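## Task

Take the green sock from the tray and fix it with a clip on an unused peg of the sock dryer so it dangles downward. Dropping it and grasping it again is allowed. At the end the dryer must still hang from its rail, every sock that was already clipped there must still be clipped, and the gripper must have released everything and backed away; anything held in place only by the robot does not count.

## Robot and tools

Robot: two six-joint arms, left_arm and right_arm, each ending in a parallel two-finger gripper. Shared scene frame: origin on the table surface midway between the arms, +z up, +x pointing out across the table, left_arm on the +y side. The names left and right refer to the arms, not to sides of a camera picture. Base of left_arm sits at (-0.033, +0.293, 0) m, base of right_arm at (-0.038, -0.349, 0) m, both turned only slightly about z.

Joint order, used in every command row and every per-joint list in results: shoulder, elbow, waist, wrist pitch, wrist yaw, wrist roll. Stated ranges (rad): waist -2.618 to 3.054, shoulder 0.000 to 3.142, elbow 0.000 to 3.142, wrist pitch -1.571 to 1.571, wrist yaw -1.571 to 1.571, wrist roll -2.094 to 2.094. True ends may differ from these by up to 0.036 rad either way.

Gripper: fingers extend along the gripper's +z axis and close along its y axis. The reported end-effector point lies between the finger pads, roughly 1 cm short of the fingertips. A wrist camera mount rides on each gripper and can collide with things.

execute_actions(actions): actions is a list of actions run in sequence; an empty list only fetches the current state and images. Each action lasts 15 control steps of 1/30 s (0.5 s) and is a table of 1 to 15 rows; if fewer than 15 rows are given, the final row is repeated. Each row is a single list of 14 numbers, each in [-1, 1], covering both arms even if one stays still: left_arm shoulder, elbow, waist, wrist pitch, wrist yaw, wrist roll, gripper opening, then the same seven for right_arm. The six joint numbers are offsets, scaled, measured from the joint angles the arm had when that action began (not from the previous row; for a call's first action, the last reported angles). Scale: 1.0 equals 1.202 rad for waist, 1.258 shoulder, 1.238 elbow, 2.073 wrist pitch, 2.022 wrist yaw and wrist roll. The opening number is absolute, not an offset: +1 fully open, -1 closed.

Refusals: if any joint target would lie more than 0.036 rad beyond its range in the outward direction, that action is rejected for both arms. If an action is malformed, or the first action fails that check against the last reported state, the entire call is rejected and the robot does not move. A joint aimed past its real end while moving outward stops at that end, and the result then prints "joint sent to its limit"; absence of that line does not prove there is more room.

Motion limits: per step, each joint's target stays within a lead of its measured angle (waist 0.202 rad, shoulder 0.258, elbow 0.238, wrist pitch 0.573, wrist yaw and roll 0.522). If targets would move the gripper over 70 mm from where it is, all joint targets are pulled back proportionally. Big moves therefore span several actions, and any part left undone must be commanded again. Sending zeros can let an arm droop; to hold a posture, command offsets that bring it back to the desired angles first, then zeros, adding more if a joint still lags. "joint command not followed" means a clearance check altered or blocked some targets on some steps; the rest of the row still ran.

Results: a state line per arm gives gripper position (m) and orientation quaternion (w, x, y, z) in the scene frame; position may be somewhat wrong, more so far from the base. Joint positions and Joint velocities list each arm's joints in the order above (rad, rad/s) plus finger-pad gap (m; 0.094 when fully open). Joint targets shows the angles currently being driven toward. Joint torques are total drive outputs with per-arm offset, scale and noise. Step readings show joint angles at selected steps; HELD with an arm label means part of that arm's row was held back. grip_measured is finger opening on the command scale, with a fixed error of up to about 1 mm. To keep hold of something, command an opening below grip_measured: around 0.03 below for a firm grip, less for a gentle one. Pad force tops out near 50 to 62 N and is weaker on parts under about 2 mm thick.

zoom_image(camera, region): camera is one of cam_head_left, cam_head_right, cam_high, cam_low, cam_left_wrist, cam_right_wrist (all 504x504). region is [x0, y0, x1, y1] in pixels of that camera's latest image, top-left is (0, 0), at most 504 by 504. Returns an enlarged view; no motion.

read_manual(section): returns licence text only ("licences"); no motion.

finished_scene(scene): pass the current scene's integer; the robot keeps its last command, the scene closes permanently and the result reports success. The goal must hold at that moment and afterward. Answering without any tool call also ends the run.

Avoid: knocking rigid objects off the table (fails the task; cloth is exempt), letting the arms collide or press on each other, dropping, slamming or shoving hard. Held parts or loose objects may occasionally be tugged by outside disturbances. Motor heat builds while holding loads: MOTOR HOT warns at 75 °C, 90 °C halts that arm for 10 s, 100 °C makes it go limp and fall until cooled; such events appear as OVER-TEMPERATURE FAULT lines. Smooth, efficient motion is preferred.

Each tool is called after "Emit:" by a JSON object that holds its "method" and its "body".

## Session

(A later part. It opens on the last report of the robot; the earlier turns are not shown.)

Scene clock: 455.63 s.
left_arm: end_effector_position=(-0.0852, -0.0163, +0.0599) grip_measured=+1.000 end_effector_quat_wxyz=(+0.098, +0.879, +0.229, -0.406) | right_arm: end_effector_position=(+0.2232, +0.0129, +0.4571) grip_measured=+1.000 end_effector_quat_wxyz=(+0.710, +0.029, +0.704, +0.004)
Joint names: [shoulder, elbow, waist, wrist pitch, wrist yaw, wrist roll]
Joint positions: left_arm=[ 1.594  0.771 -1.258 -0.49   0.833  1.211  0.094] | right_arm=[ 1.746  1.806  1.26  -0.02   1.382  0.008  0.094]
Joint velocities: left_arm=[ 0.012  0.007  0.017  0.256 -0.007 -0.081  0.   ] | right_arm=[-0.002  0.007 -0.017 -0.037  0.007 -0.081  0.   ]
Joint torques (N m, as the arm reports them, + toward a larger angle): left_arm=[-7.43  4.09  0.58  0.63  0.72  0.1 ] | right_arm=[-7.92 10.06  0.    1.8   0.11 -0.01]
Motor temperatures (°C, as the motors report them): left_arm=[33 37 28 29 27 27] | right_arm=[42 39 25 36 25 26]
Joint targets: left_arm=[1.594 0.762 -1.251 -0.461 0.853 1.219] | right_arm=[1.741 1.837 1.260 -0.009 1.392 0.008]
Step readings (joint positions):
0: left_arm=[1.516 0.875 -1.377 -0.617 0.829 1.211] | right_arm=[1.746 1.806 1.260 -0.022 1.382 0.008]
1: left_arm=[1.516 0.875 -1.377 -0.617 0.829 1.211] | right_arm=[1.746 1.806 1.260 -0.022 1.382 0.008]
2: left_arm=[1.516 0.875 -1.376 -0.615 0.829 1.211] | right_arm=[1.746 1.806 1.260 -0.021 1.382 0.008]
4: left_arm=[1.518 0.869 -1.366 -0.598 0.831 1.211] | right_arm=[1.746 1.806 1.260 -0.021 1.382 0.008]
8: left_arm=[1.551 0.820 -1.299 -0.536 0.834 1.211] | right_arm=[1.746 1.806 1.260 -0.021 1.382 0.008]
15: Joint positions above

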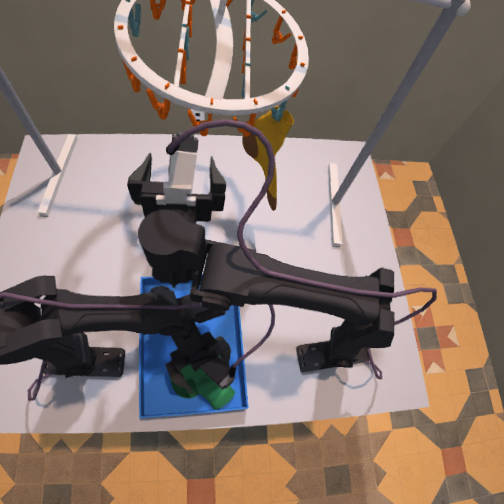

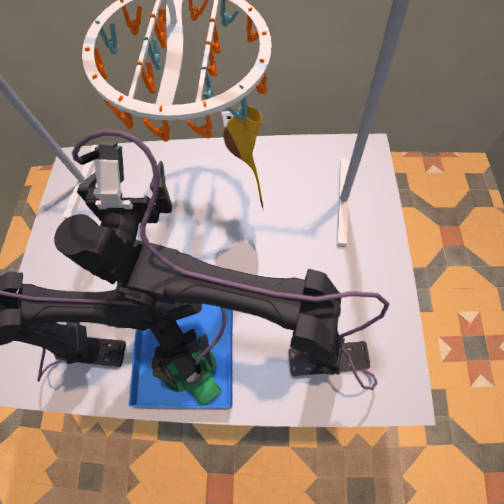

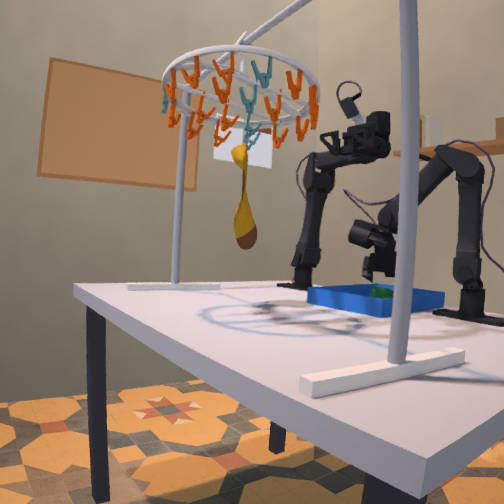

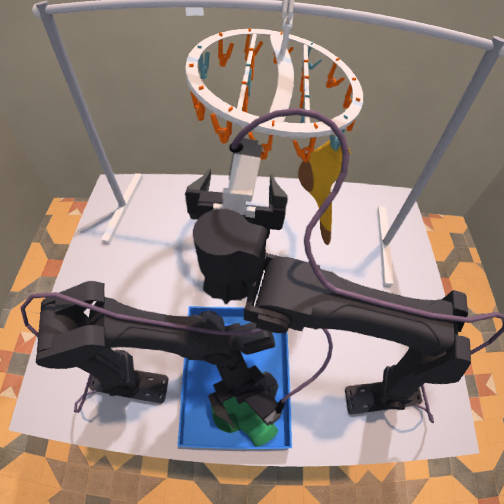

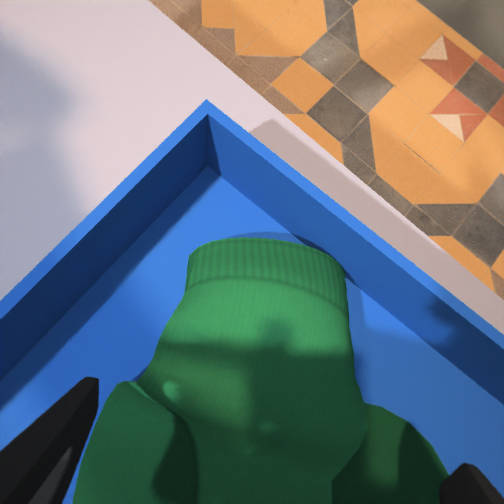

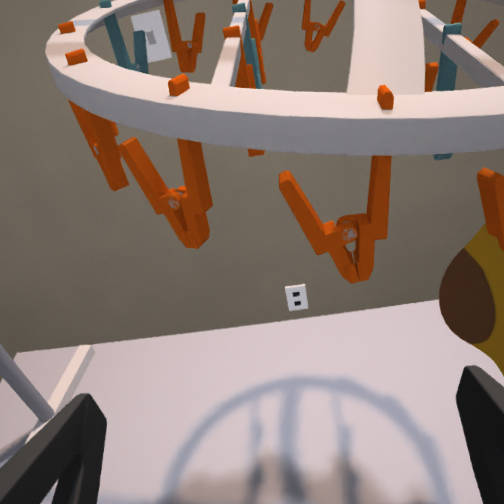

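Emit:
{"method": "execute_actions", "body": {"actions": [[[0,0.002,-0.006,0.018,0.005,-0.005,1,-0.004,0.025,0,0.006,0.005,0,1],[0.001,0.007,-0.019,0.024,0.002,-0.015,1,-0.004,0.025,0,0.006,0.005,0,1],[0.003,0.013,-0.035,0.032,-0.002,-0.028,1,-0.004,0.025,0,0.006,0.005,0,1],[0.004,0.019,-0.053,0.041,-0.006,-0.042,1,-0.004,0.025,0,0.006,0.005,0,1],[0.005,0.025,-0.071,0.05,-0.01,-0.056,1,-0.004,0.025,0,0.006,0.005,0,1],[0.006,0.032,-0.088,0.058,-0.014,-0.07,1,-0.004,0.025,0,0.006,0.005,0,1],[0.007,0.037,-0.103,0.066,-0.017,-0.082,1,-0.004,0.025,0,0.006,0.005,0,1],[0.008,0.041,-0.116,0.072,-0.019,-0.092,1,-0.004,0.025,0,0.006,0.005,0,1],[0.009,0.044,-0.123,0.076,-0.021,-0.098,1,-0.004,0.025,0,0.006,0.005,0,1],[0.009,0.045,-0.126,0.077,-0.021,-0.1,1,-0.004,0.025,0,0.006,0.005,0,1]]]}}

Scene clock: 576.13 s.
left_arm: end_effector_position=(-0.1204, -0.0423, +0.0733) grip_measured=+1.000 end_effector_quat_wxyz=(+0.116, +0.880, +0.209, -0.410) | right_arm: end_effector_position=(+0.2232, +0.0129, +0.4572) grip_measured=+1.000 end_effector_quat_wxyz=(+0.710, +0.029, +0.704, +0.004)
Joint names: [shoulder, elbow, waist, wrist pitch, wrist yaw, wrist roll]
Joint positions: left_arm=[ 1.594  0.803 -1.403 -0.347  0.794  1.039  0.094] | right_arm=[ 1.746  1.806  1.26  -0.02   1.382  0.008  0.094]
Joint velocities: left_arm=[-0.002  0.007  0.017  0.066 -0.051 -0.212  0.   ] | right_arm=[ 0.012 -0.017  0.012 -0.066 -0.037 -0.037  0.   ]
Joint torques (N m, as the arm reports them, + toward a larger angle): left_arm=[-6.78  6.57 -0.39  0.95  0.5  -0.04] | right_arm=[-7.91 10.06 -0.01  1.8   0.12 -0.01]
Motor temperatures (°C, as the motors report them): left_arm=[32 35 28 29 27 27] | right_arm=[42 40 25 37 25 26]
Joint targets: left_arm=[1.605 0.827 -1.409 -0.331 0.791 1.009] | right_arm=[1.741 1.837 1.260 -0.008 1.392 0.008]
Step readings (joint positions):
0: left_arm=[1.594 0.771 -1.258 -0.468 0.833 1.211] | right_arm=[1.746 1.806 1.260 -0.020 1.382 0.008]
1: left_arm=[1.594 0.771 -1.258 -0.467 0.833 1.211] | right_arm=[1.746 1.806 1.260 -0.020 1.382 0.008]
2: left_arm=[1.594 0.771 -1.259 -0.465 0.833 1.208] | right_arm=[1.746 1.806 1.260 -0.020 1.382 0.008]
4: left_arm=[1.594 0.771 -1.274 -0.451 0.826 1.189] | right_arm=[1.746 1.806 1.260 -0.020 1.382 0.008]
8: left_arm=[1.594 0.780 -1.354 -0.407 0.807 1.117] | right_arm=[1.746 1.806 1.260 -0.020 1.382 0.008]
15: Joint positions above

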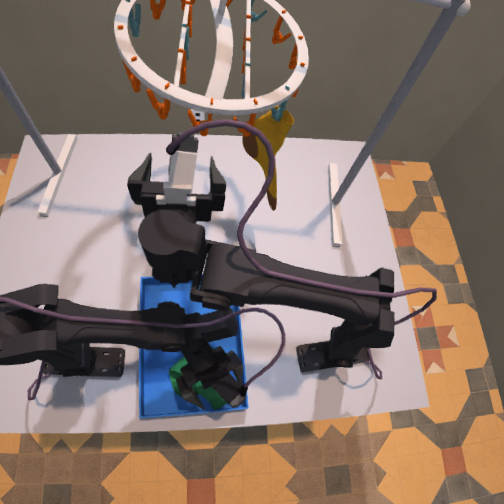

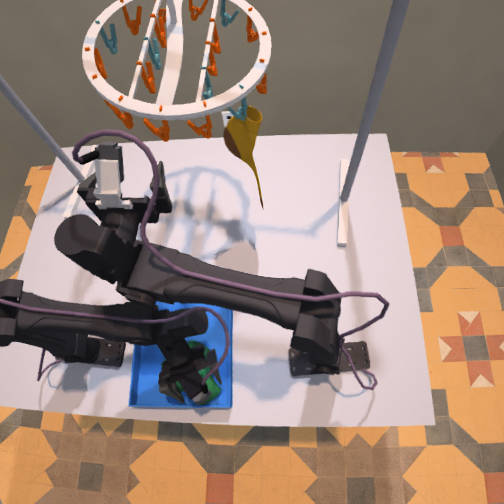

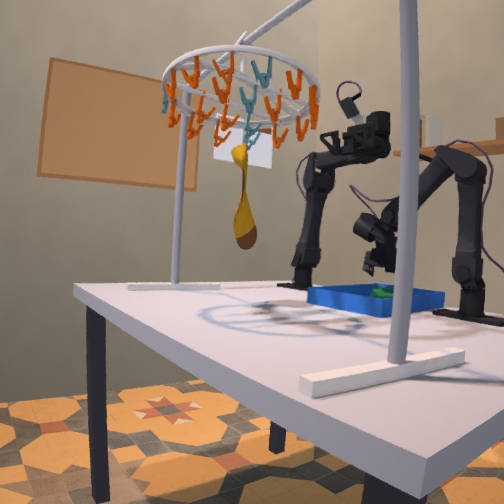

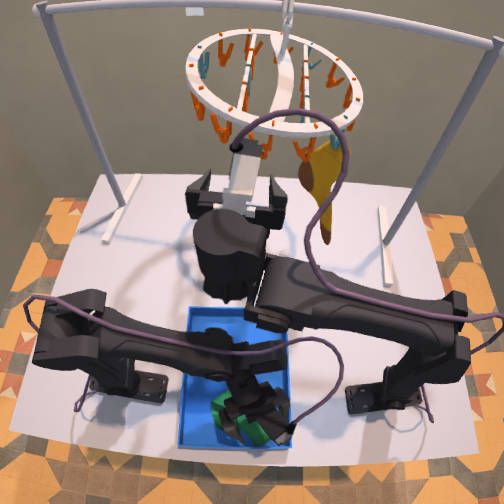

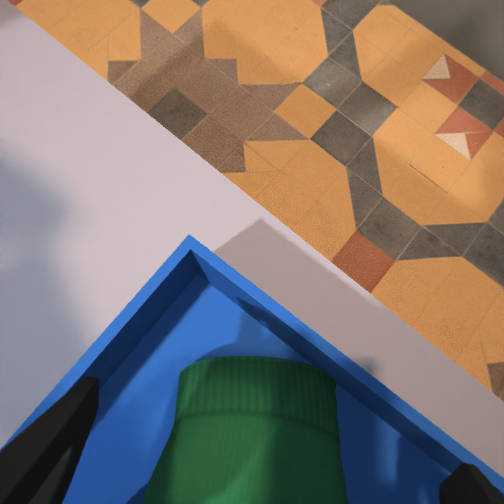

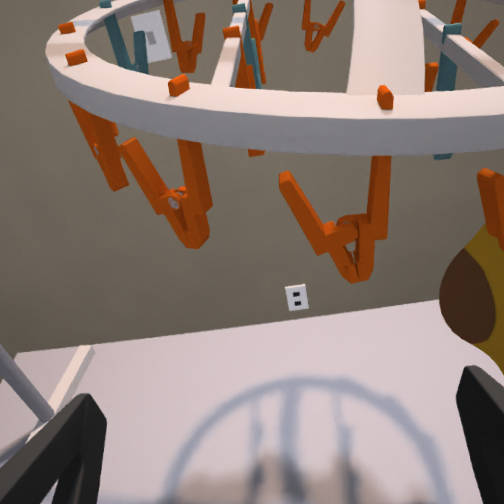

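Emit:
{"method": "execute_actions", "body": {"actions": [[[0.011,-0.016,0,0.011,-0.003,-0.015,1,-0.004,0.025,0,0.006,0.005,0,1],[0.022,-0.024,0,0.021,-0.003,-0.015,1,-0.004,0.025,0,0.006,0.005,0,1],[0.035,-0.032,0,0.034,-0.003,-0.015,1,-0.004,0.025,0,0.006,0.005,0,1],[0.049,-0.04,0,0.046,-0.003,-0.015,1,-0.004,0.025,0,0.006,0.005,0,1],[0.062,-0.048,0,0.059,-0.003,-0.015,1,-0.004,0.025,0,0.006,0.005,0,1],[0.075,-0.056,0,0.072,-0.003,-0.015,1,-0.004,0.025,0,0.006,0.005,0,1],[0.087,-0.064,0,0.083,-0.003,-0.015,1,-0.004,0.025,0,0.006,0.005,0,1],[0.097,-0.071,0,0.093,-0.003,-0.015,1,-0.004,0.025,0,0.006,0.005,0,1],[0.105,-0.076,0,0.1,-0.003,-0.015,1,-0.004,0.025,0,0.006,0.005,0,1],[0.11,-0.079,0,0.106,-0.003,-0.015,1,-0.004,0.025,0,0.006,0.005,0,1]]]}}

Scene clock: 613.27 s.
left_arm: end_effector_position=(-0.1194, -0.0349, +0.0190) grip_measured=+1.000 end_effector_quat_wxyz=(+0.091, +0.881, +0.232, -0.402) | right_arm: end_effector_position=(+0.2232, +0.0129, +0.4573) grip_measured=+1.000 end_effector_quat_wxyz=(+0.710, +0.030, +0.704, +0.004)
Joint names: [shoulder, elbow, waist, wrist pitch, wrist yaw, wrist roll]
Joint positions: left_arm=[ 1.733  0.713 -1.403 -0.168  0.78   1.016  0.094] | right_arm=[ 1.746  1.806  1.26  -0.018  1.382  0.008  0.094]
Joint velocities: left_arm=[-0.017 -0.002  0.002  0.212 -0.051 -0.007  0.   ] | right_arm=[-0.012 -0.002 -0.002 -0.066 -0.022  0.022  0.   ]
Joint torques (N m, as the arm reports them, + toward a larger angle): left_arm=[-8.43  3.83  0.05  0.89  0.57 -0.04] | right_arm=[-7.91 10.05 -0.01  1.8   0.11 -0.01]
Motor temperatures (°C, as the motors report them): left_arm=[32 37 28 30 27 27] | right_arm=[42 40 25 37 25 26]
Joint targets: left_arm=[1.732 0.705 -1.403 -0.127 0.788 1.008] | right_arm=[1.741 1.837 1.260 -0.007 1.392 0.008]
Step readings (joint positions):
0: left_arm=[1.594 0.803 -1.403 -0.338 0.787 1.017] | right_arm=[1.746 1.806 1.260 -0.020 1.382 0.008]
1: left_arm=[1.594 0.803 -1.403 -0.337 0.787 1.017] | right_arm=[1.746 1.806 1.260 -0.019 1.382 0.008]
2: left_arm=[1.595 0.801 -1.403 -0.333 0.787 1.017] | right_arm=[1.746 1.806 1.260 -0.019 1.382 0.008]
4: left_arm=[1.607 0.793 -1.403 -0.308 0.787 1.017] | right_arm=[1.746 1.806 1.260 -0.019 1.382 0.008]
8: left_arm=[1.673 0.756 -1.403 -0.234 0.786 1.017] | right_arm=[1.746 1.806 1.260 -0.019 1.382 0.008]
15: Joint positions above

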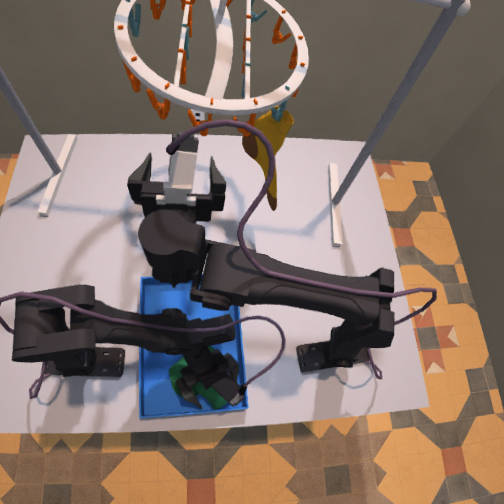

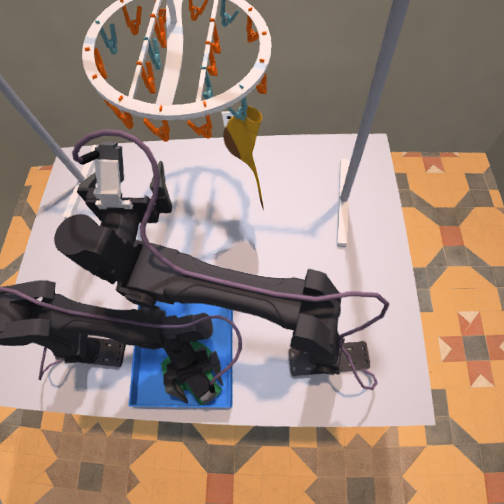

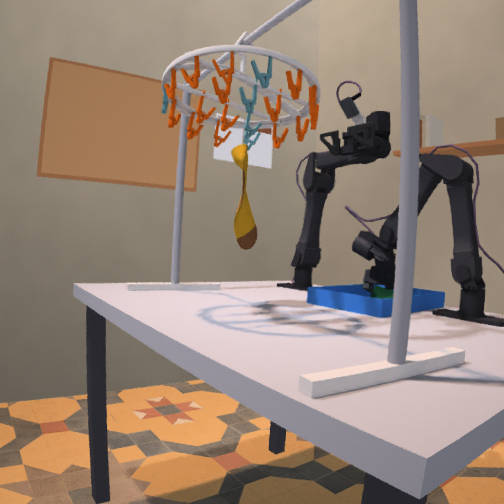

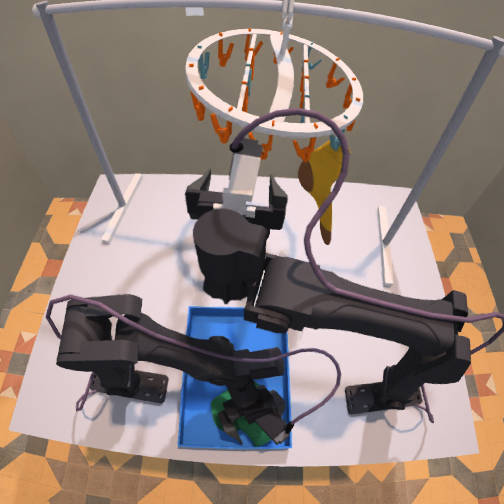

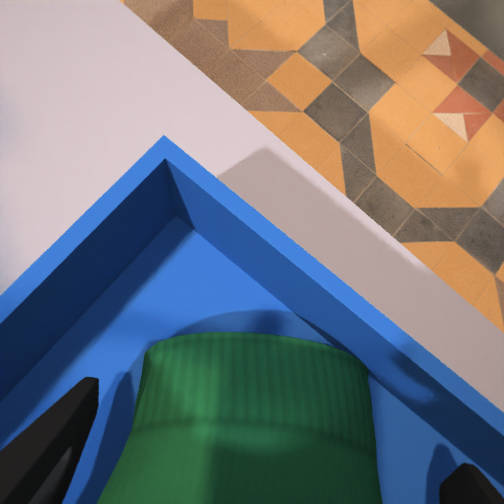

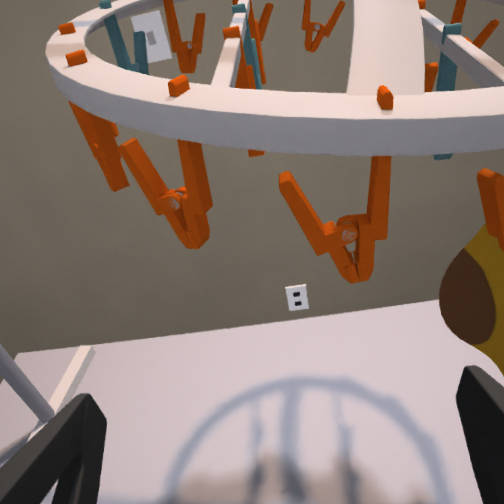

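Emit:
{"method": "execute_actions", "body": {"actions": [[[0.007,-0.006,0,0.02,0.004,-0.004,1,-0.004,0.025,0,0.006,0.005,0,1],[0.007,-0.006,0,0.02,0.004,-0.004,1,-0.004,0.025,0,0.006,0.005,0,1],[0.007,-0.006,0,0.02,0.004,-0.004,0.85,-0.004,0.025,0,0.006,0.005,0,1],[0.007,-0.006,0,0.02,0.004,-0.004,0.65,-0.004,0.025,0,0.006,0.005,0,1],[0.007,-0.006,0,0.02,0.004,-0.004,0.45,-0.004,0.025,0,0.006,0.005,0,1],[0.007,-0.006,0,0.02,0.004,-0.004,0.25,-0.004,0.025,0,0.006,0.005,0,1],[0.007,-0.006,0,0.02,0.004,-0.004,0.05,-0.004,0.025,0,0.006,0.005,0,1],[0.007,-0.006,0,0.02,0.004,-0.004,-0.15,-0.004,0.025,0,0.006,0.005,0,1],[0.007,-0.006,0,0.02,0.004,-0.004,-0.35,-0.004,0.025,0,0.006,0.005,0,1],[0.007,-0.006,0,0.02,0.004,-0.004,-0.55,-0.004,0.025,0,0.006,0.005,0,1],[0.007,-0.006,0,0.02,0.004,-0.004,-0.7,-0.004,0.025,0,0.006,0.005,0,1],[0.007,-0.006,0,0.02,0.004,-0.004,-0.82,-0.004,0.025,0,0.006,0.005,0,1],[0.007,-0.006,0,0.02,0.004,-0.004,-0.92,-0.004,0.025,0,0.006,0.005,0,1],[0.007,-0.006,0,0.02,0.004,-0.004,-1,-0.004,0.025,0,0.006,0.005,0,1]],[[0,0,0,0.005,0.004,0,-1,-0.004,0.025,0,0.006,0.005,0,1]]]}}

Scene clock: 646.63 s.
left_arm: end_effector_position=(-0.1186, -0.0418, +0.0219) grip_measured=-0.977 end_effector_quat_wxyz=(+0.108, +0.880, +0.224, -0.405) | right_arm: end_effector_position=(+0.2232, +0.0129, +0.4575) grip_measured=+1.000 end_effector_quat_wxyz=(+0.710, +0.030, +0.704, +0.005)
Joint names: [shoulder, elbow, waist, wrist pitch, wrist yaw, wrist roll]
Joint positions: left_arm=[ 1.733  0.713 -1.403 -0.13   0.78   1.015  0.001] | right_arm=[ 1.746  1.806  1.26  -0.017  1.382  0.008  0.094]
Joint velocities: left_arm=[-0.002 -0.012 -0.012  0.022  0.007  0.037 -0.   ] | right_arm=[ 0.012 -0.002 -0.017 -0.095 -0.051 -0.051  0.   ]
Joint torques (N m, as the arm reports them, + toward a larger angle): left_arm=[-8.42  4.34  0.08  0.97  0.54  0.03] | right_arm=[-7.89 10.05 -0.01  1.81  0.11  0.  ]
Motor temperatures (°C, as the motors report them): left_arm=[33 35 28 30 27 27] | right_arm=[42 40 25 37 25 26]
Joint targets: left_arm=[1.733 0.713 -1.403 -0.123 0.788 1.015] | right_arm=[1.741 1.837 1.260 -0.005 1.392 0.008]
Step readings (joint positions; steps 1 to 15: 1st action; 16 to 30: 2nd action):
0: left_arm=[1.733 0.713 -1.403 -0.135 0.780 1.016] | right_arm=[1.746 1.806 1.260 -0.018 1.382 0.008]
1: left_arm=[1.733 0.713 -1.403 -0.135 0.780 1.016] | right_arm=[1.746 1.806 1.260 -0.018 1.382 0.008]
2: left_arm=[1.733 0.713 -1.403 -0.134 0.780 1.016] | right_arm=[1.746 1.806 1.260 -0.018 1.382 0.008]
4: left_arm=[1.733 0.713 -1.403 -0.134 0.780 1.015] | right_arm=[1.746 1.806 1.260 -0.018 1.382 0.008]
8: left_arm=[1.733 0.713 -1.403 -0.133 0.780 1.015] | right_arm=[1.746 1.806 1.260 -0.018 1.382 0.008]
15: left_arm=[1.733 0.713 -1.403 -0.133 0.780 1.015] | right_arm=[1.746 1.806 1.260 -0.018 1.382 0.008]
16: left_arm=[1.733 0.713 -1.403 -0.133 0.780 1.015] | right_arm=[1.746 1.806 1.260 -0.017 1.382 0.008]
17: left_arm=[1.733 0.713 -1.403 -0.133 0.780 1.015] | right_arm=[1.746 1.806 1.260 -0.017 1.382 0.008]
19: left_arm=[1.733 0.713 -1.403 -0.131 0.780 1.015] | right_arm=[1.746 1.806 1.260 -0.017 1.382 0.008]
23: left_arm=[1.733 0.713 -1.403 -0.131 0.780 1.015] | right_arm=[1.746 1.806 1.260 -0.017 1.382 0.008]
30: Joint positions above

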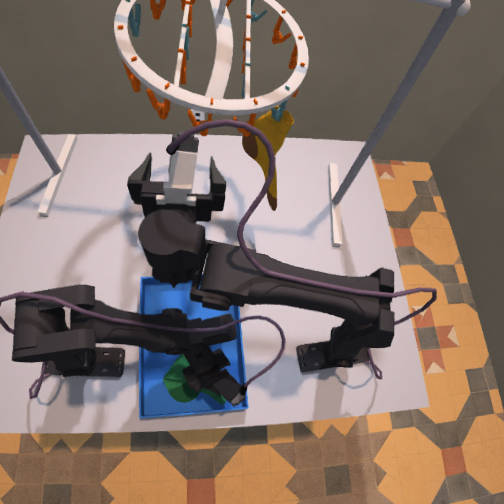

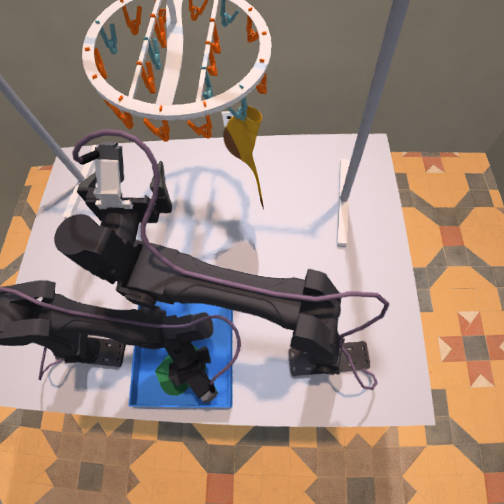

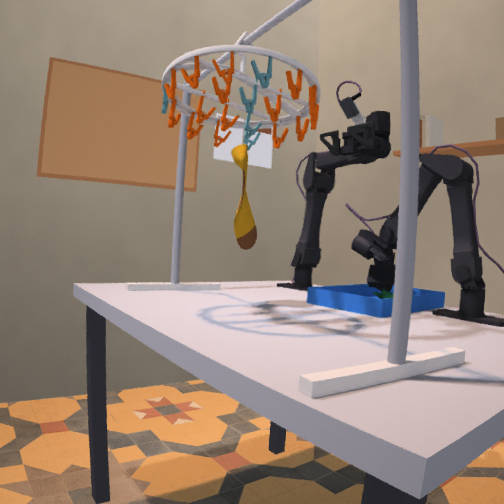

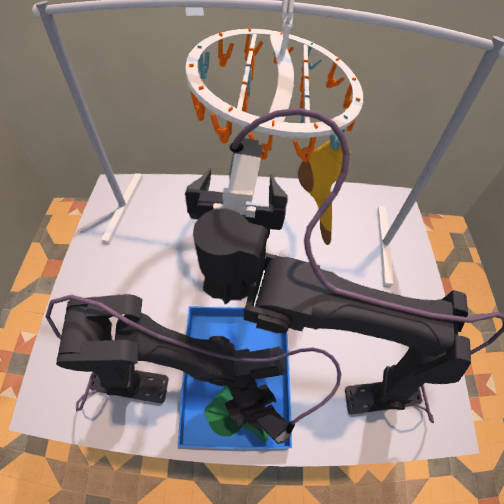

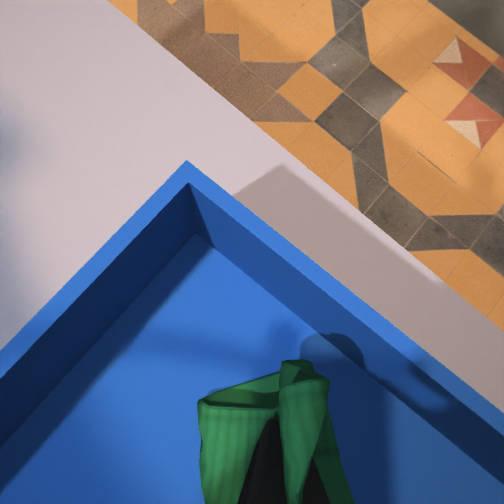

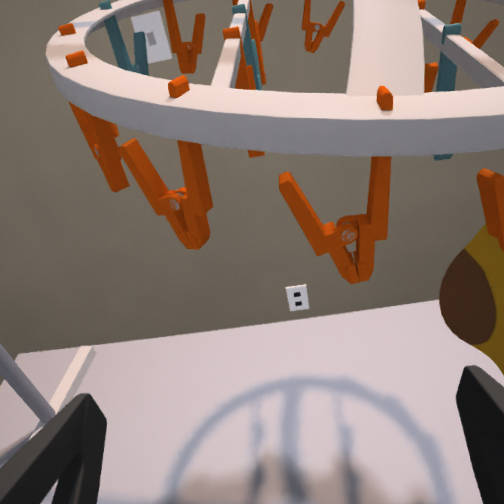

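Emit:
{"method": "zoom_image", "body": {"camera": "cam_left_wrist", "region": [150, 300, 400, 504]}}

Region (150, 300, 400, 504) of cam_left_wrist's 504x504 image, scaled by 2.016, with more detail than that image has; it fills the top 411 rows of this view, and the rest is white.

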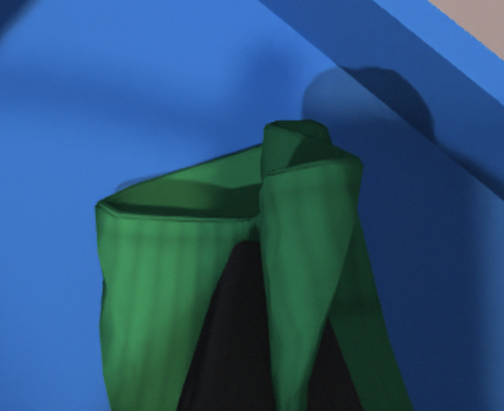

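Emit:
{"method": "execute_actions", "body": {"actions": [[[-0.006,0.007,0,-0.007,0.007,0,-1,-0.002,0.032,-0.003,0.003,0,0,0.95],[-0.018,0.021,0,-0.021,0.007,0,-1,0.003,0.045,-0.01,-0.004,0,0,0.9],[-0.033,0.039,0,-0.04,0.007,0,-1,0.01,0.063,-0.018,-0.012,0,0,0.85],[-0.053,0.062,0,-0.064,0.007,0,-1,0.018,0.085,-0.029,-0.023,0,0,0.8],[-0.074,0.087,0,-0.09,0.007,0,-1,0.026,0.109,-0.041,-0.034,0,0,0.75],[-0.098,0.115,0,-0.119,0.007,0,-1,0.036,0.136,-0.054,-0.047,0,0,0.7],[-0.122,0.143,0,-0.148,0.007,0,-1,0.046,0.163,-0.067,-0.059,0,0,0.65],[-0.143,0.168,0,-0.174,0.007,0,-1,0.054,0.187,-0.079,-0.071,0,0,0.6],[-0.163,0.191,0,-0.198,0.007,0,-1,0.062,0.209,-0.09,-0.081,0,0,0.55],[-0.178,0.209,0,-0.217,0.007,0,-1,0.069,0.227,-0.098,-0.09,0,0,0.5],[-0.19,0.223,0,-0.231,0.007,0,-1,0.074,0.24,-0.105,-0.096,0,0,0.45],[-0.196,0.23,0,-0.238,0.007,0,-1,0.076,0.247,-0.108,-0.099,-0.004,-0.004,0.4]]]}}

Scene clock: 767.13 s.
left_arm: end_effector_position=(-0.1157, -0.0671, +0.1555) grip_measured=-0.977 end_effector_quat_wxyz=(+0.178, +0.873, +0.191, -0.413) | right_arm: end_effector_position=(+0.2688, -0.0252, +0.5056) grip_measured=+0.404 end_effector_quat_wxyz=(+0.714, +0.098, +0.693, -0.021)
Joint names: [shoulder, elbow, waist, wrist pitch, wrist yaw, wrist roll]
Joint positions: left_arm=[ 1.479  0.995 -1.403 -0.51   0.78   1.015  0.001] | right_arm=[ 1.822  2.08   1.127 -0.154  1.382  0.008  0.066]
Joint velocities: left_arm=[-0.208  0.125 -0.017 -0.432  0.022 -0.081 -0.001] | right_arm=[-0.017  0.095 -0.017 -0.256 -0.022  0.022 -0.   ]
Joint torques (N m, as the arm reports them, + toward a larger angle): left_arm=[-5.6   5.43  0.04  0.48  0.5   0.02] | right_arm=[-6.24  8.99  0.5   1.35 -0.08 -0.09]
Motor temperatures (°C, as the motors report them): left_arm=[33 34 28 30 27 27] | right_arm=[42 40 25 38 25 26]
Joint targets: left_arm=[1.487 0.998 -1.403 -0.624 0.794 1.015] | right_arm=[1.842 2.111 1.130 -0.222 1.374 0.000]
Step readings (joint positions):
0: left_arm=[1.733 0.713 -1.403 -0.130 0.780 1.015] | right_arm=[1.746 1.806 1.260 -0.017 1.382 0.008]
1: left_arm=[1.733 0.713 -1.403 -0.130 0.780 1.015] | right_arm=[1.746 1.806 1.260 -0.017 1.382 0.008]
2: left_arm=[1.733 0.713 -1.403 -0.133 0.780 1.015] | right_arm=[1.746 1.808 1.260 -0.017 1.382 0.008]
4: left_arm=[1.726 0.724 -1.403 -0.167 0.779 1.015] | right_arm=[1.754 1.832 1.255 -0.024 1.382 0.008]
8: left_arm=[1.650 0.818 -1.403 -0.321 0.776 1.015] | right_arm=[1.790 1.948 1.210 -0.070 1.382 0.008]
15: Joint positions above

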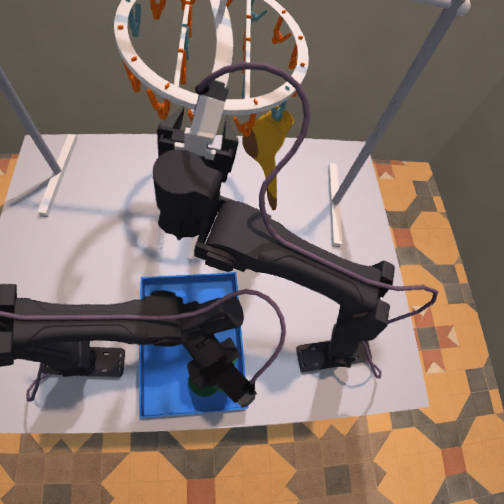

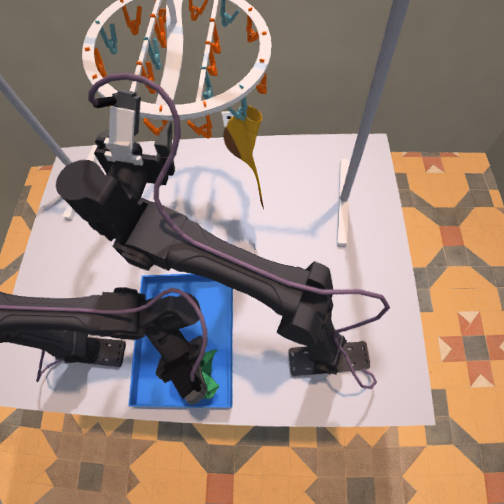

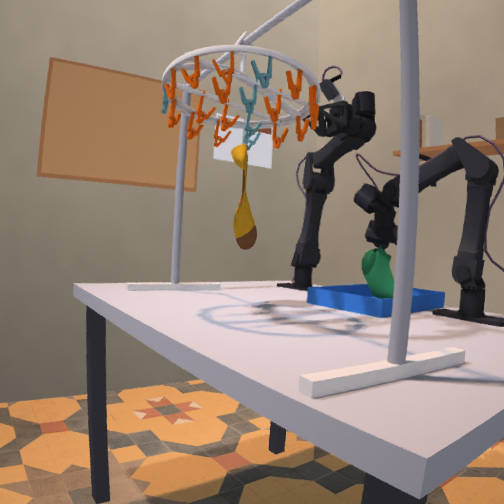

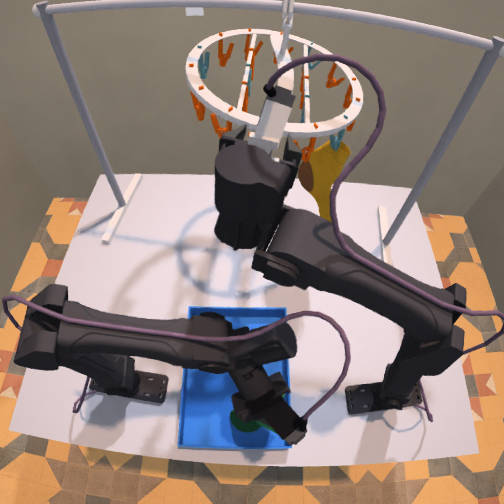

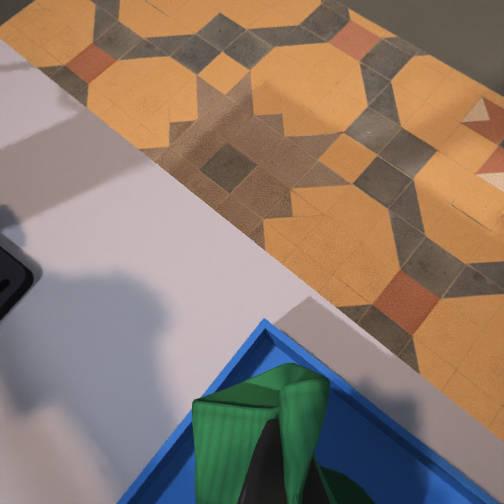

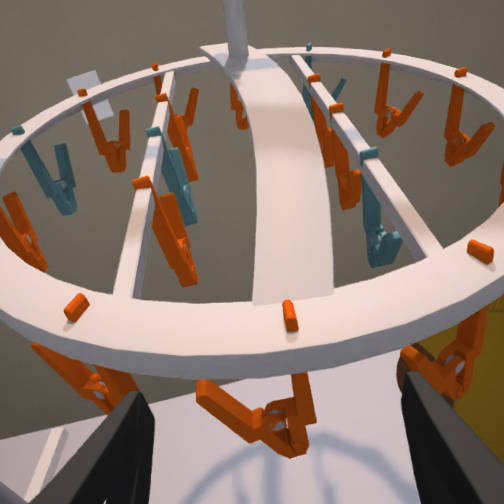

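Emit:
{"method": "execute_actions", "body": {"actions": []}}

Scene clock: 778.40 s.
left_arm: end_effector_position=(-0.1177, -0.0506, +0.1458) grip_measured=-0.977 end_effector_quat_wxyz=(+0.133, +0.878, +0.212, -0.408) | right_arm: end_effector_position=(+0.2703, -0.0213, +0.4981) grip_measured=+0.403 end_effector_quat_wxyz=(+0.710, +0.082, +0.699, -0.037)
Joint names: [shoulder, elbow, waist, wrist pitch, wrist yaw, wrist roll]
Joint positions: left_arm=[ 1.48   0.996 -1.403 -0.609  0.781  1.015  0.001] | right_arm=[ 1.833  2.082  1.127 -0.192  1.382  0.008  0.066]
Joint velocities: left_arm=[-0.002 -0.002  0.007 -0.007  0.007  0.022  0.001] | right_arm=[-0.017 -0.012 -0.002  0.051 -0.081  0.007 -0.001]
Joint torques (N m, as the arm reports them, + toward a larger angle): left_arm=[-6.64  5.79  0.03  0.8   0.6   0.03] | right_arm=[-7.24  9.46  0.3   1.45 -0.05 -0.1 ]
Motor temperatures (°C, as the motors report them): left_arm=[33 35 28 30 27 27] | right_arm=[42 40 25 37 25 26]
Joint targets: left_arm=[1.487 0.998 -1.403 -0.624 0.794 1.015] | right_arm=[1.842 2.111 1.130 -0.222 1.374 0.000]

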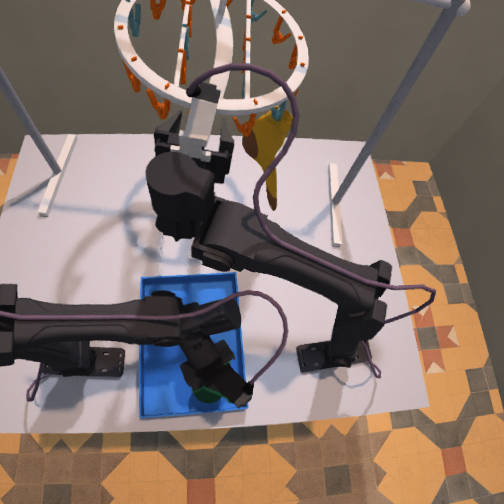

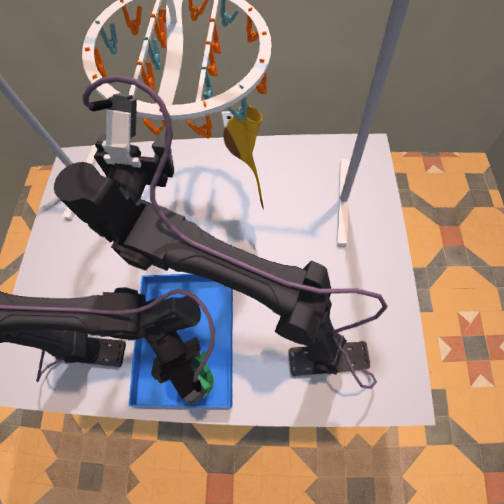

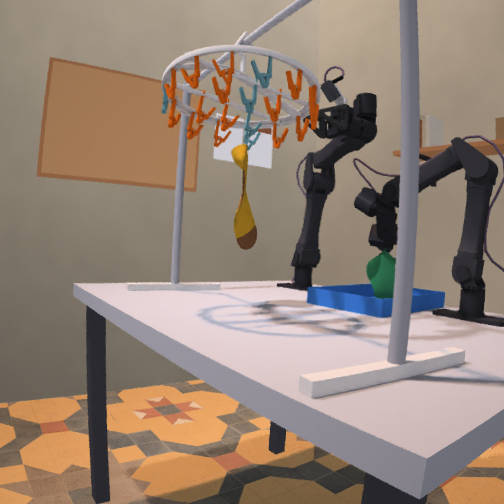

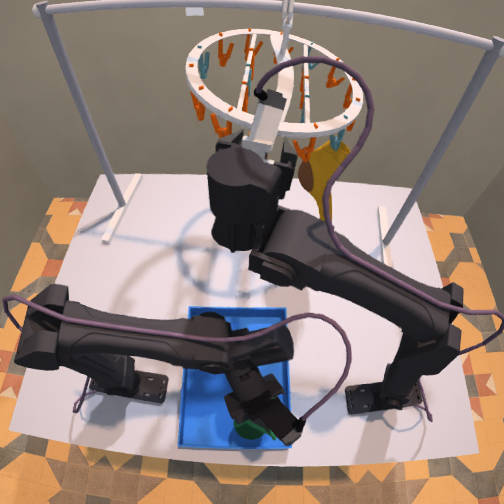

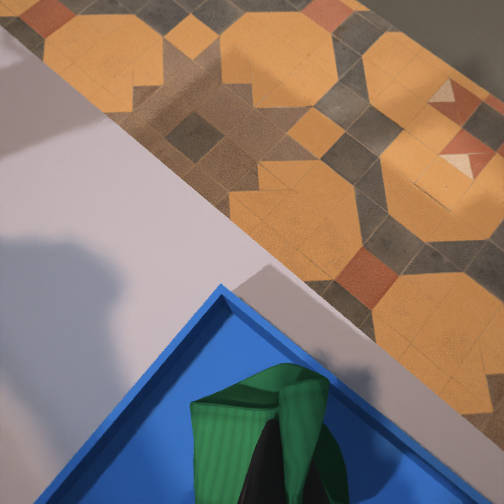

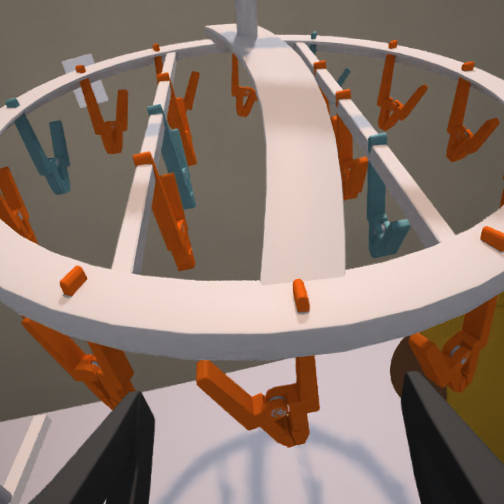

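Emit:
{"method": "execute_actions", "body": {"actions": [[[0.001,0.002,0.007,0.005,0.008,-0.003,-1,0.002,0.025,-0.002,-0.006,-0.004,0,0.4],[0.003,0.005,0.02,0.015,0.009,-0.009,-1,0.004,0.026,-0.006,-0.01,-0.008,0,0.4],[0.006,0.01,0.037,0.027,0.011,-0.017,-1,0.006,0.027,-0.01,-0.014,-0.012,0,0.4],[0.009,0.015,0.057,0.042,0.013,-0.027,-1,0.008,0.028,-0.015,-0.017,-0.016,0,0.4],[0.013,0.022,0.08,0.059,0.015,-0.037,-1,0.01,0.029,-0.02,-0.02,-0.019,0,0.4],[0.017,0.028,0.104,0.076,0.017,-0.048,-1,0.012,0.03,-0.025,-0.022,-0.022,0,0.4],[0.022,0.035,0.131,0.096,0.02,-0.061,-1,0.014,0.031,-0.03,-0.024,-0.025,0,0.4],[0.026,0.041,0.154,0.113,0.022,-0.072,-1,0.016,0.032,-0.035,-0.026,-0.027,0,0.4],[0.03,0.049,0.181,0.133,0.025,-0.084,-1,0.017,0.033,-0.039,-0.028,-0.029,0,0.4],[0.034,0.056,0.208,0.153,0.027,-0.097,-1,0.018,0.034,-0.042,-0.03,-0.031,0,0.4],[0.038,0.062,0.231,0.17,0.029,-0.108,-1,0.019,0.035,-0.044,-0.031,-0.032,0,0.4],[0.043,0.069,0.258,0.189,0.031,-0.12,-1,0.02,0.035,-0.046,-0.032,-0.033,-0.004,0.4],[0.047,0.077,0.285,0.209,0.033,-0.133,-1,0.02,0.035,-0.046,-0.032,-0.033,-0.004,0.4],[0.051,0.083,0.308,0.226,0.034,-0.144,-1,0.02,0.035,-0.046,-0.032,-0.033,-0.004,0.4],[0.056,0.09,0.335,0.246,0.035,-0.156,-1,0.02,0.035,-0.046,-0.032,-0.033,-0.004,0.4]],[[0.024,0.02,0.108,0.085,0.012,-0.05,-1,-0.002,0.022,0,0,0,0,0.4],[0.04,0.02,0.142,0.098,0.014,-0.062,-1,-0.002,0.022,0,0,0,0,0.4],[0.056,0.02,0.176,0.111,0.016,-0.074,-1,-0.002,0.022,0,0,0,0,0.4],[0.072,0.02,0.21,0.124,0.018,-0.086,-1,-0.002,0.022,0,0,0,0,0.4],[0.088,0.02,0.244,0.137,0.02,-0.098,-1,-0.002,0.022,0,0,0,0,0.4],[0.104,0.02,0.278,0.15,0.021,-0.11,-1,-0.002,0.022,0,0,0,0,0.4],[0.12,0.02,0.312,0.163,0.022,-0.122,-1,-0.002,0.022,0,0,0,0,0.4],[0.136,0.02,0.346,0.176,0.023,-0.134,-1,-0.002,0.022,0,0,0,0,0.4],[0.152,0.02,0.38,0.189,0.024,-0.146,-1,-0.002,0.022,0,0,0,0,0.4],[0.168,0.02,0.414,0.202,0.025,-0.158,-1,-0.002,0.022,0,0,0,0,0.4],[0.182,0.02,0.448,0.213,0.026,-0.168,-1,-0.002,0.022,0,0,0,0,0.4],[0.194,0.02,0.478,0.222,0.027,-0.177,-1,-0.002,0.022,0,0,0,0,0.4],[0.204,0.02,0.503,0.229,0.028,-0.184,-1,-0.002,0.022,0,0,0,0,0.4],[0.211,0.02,0.52,0.234,0.029,-0.189,-1,-0.002,0.022,0,0,0,0,0.4],[0.215,0.02,0.53,0.236,0.03,-0.193,-1,-0.002,0.022,0,0,0,0,0.4]]]}}

Scene clock: 899.40 s.
left_arm: end_effector_position=(+0.3040, -0.0473, +0.1534) grip_measured=-0.977 end_effector_quat_wxyz=(+0.429, +0.556, +0.614, -0.362) | right_arm: end_effector_position=(+0.2904, -0.0239, +0.4891) grip_measured=+0.403 end_effector_quat_wxyz=(+0.706, +0.068, +0.703, -0.054)
Joint names: [shoulder, elbow, waist, wrist pitch, wrist yaw, wrist roll]
Joint positions: left_arm=[ 1.797  1.072 -0.463  0.141  0.835  0.49   0.001] | right_arm=[ 1.848  2.082  1.076 -0.223  1.335  0.008  0.066]
Joint velocities: left_arm=[ 0.3    0.017  0.833  0.388 -0.081 -0.579  0.   ] | right_arm=[-0.007 -0.007 -0.017 -0.007  0.066 -0.051  0.   ]
Joint torques (N m, as the arm reports them, + toward a larger angle): left_arm=[-11.9    6.57  -1.19   1.69   0.69   0.01] | right_arm=[-8.31  9.42 -0.02  1.75  0.06 -0.01]
Motor temperatures (°C, as the motors report them): left_arm=[32 36 28 30 27 27] | right_arm=[41 40 25 35 25 26]
Joint targets: left_arm=[1.806 1.086 -0.428 0.222 0.871 0.414] | right_arm=[1.845 2.109 1.076 -0.223 1.335 0.008]
Step readings (joint positions; steps 1 to 15: 1st action; 16 to 30: 2nd action):
0: left_arm=[1.480 0.996 -1.403 -0.609 0.781 1.015] | right_arm=[1.833 2.082 1.127 -0.192 1.382 0.008]
1: left_arm=[1.480 0.996 -1.403 -0.609 0.781 1.015] | right_arm=[1.833 2.082 1.127 -0.192 1.382 0.008]
2: left_arm=[1.480 0.996 -1.402 -0.607 0.781 1.014] | right_arm=[1.833 2.082 1.127 -0.192 1.381 0.008]
4: left_arm=[1.480 0.996 -1.387 -0.591 0.782 1.003] | right_arm=[1.833 2.082 1.126 -0.193 1.376 0.008]
8: left_arm=[1.490 1.003 -1.288 -0.508 0.792 0.951] | right_arm=[1.834 2.082 1.109 -0.203 1.358 0.008]
15: left_arm=[1.536 1.062 -1.065 -0.268 0.811 0.805] | right_arm=[1.847 2.082 1.076 -0.223 1.335 0.008]
16: left_arm=[1.541 1.068 -1.031 -0.229 0.814 0.786] | right_arm=[1.848 2.082 1.076 -0.223 1.335 0.008]
17: left_arm=[1.546 1.070 -0.992 -0.194 0.817 0.768] | right_arm=[1.848 2.082 1.076 -0.223 1.335 0.008]
19: left_arm=[1.567 1.072 -0.904 -0.127 0.823 0.729] | right_arm=[1.848 2.082 1.076 -0.223 1.335 0.008]
23: left_arm=[1.655 1.072 -0.731 -0.012 0.830 0.640] | right_arm=[1.848 2.082 1.076 -0.223 1.335 0.008]
30: Joint positions above

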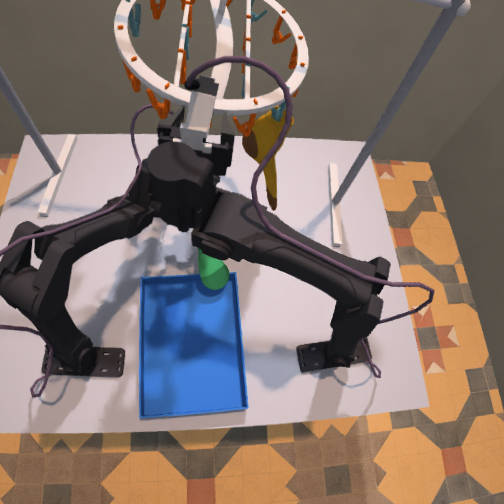

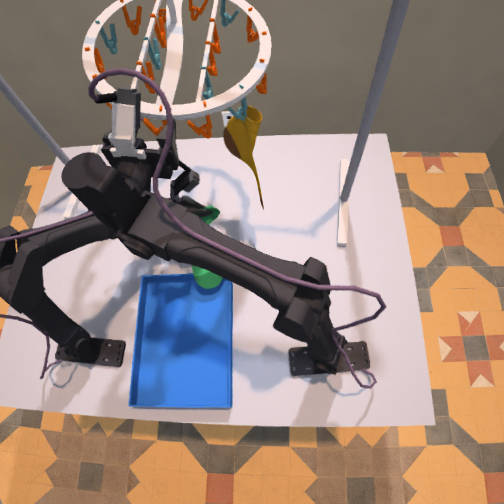

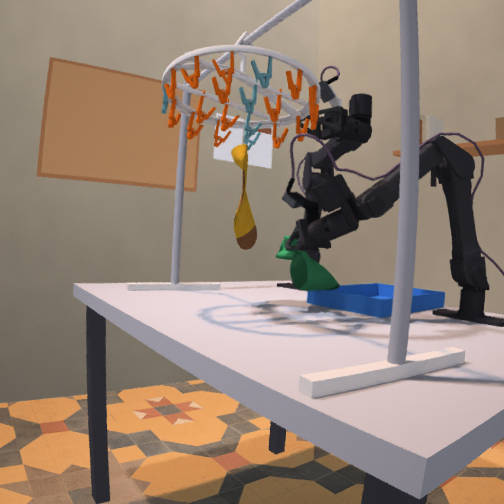

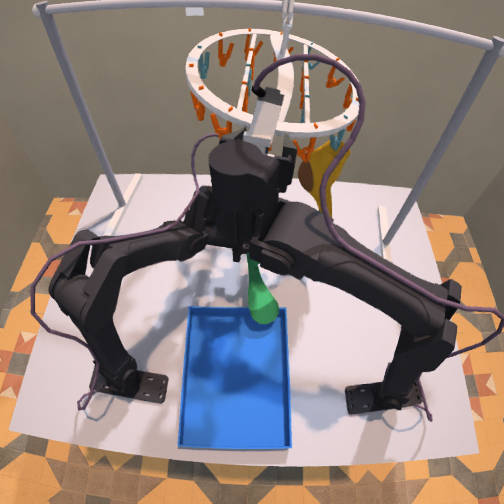

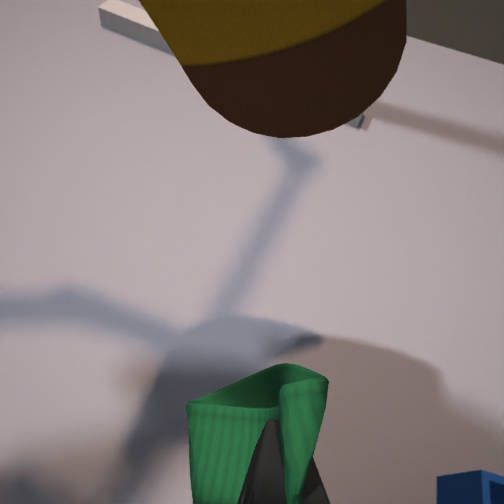

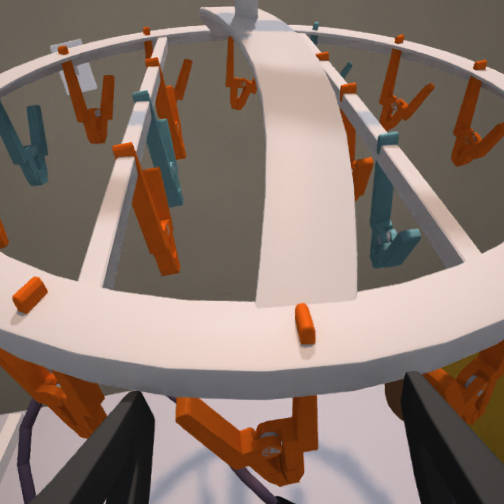

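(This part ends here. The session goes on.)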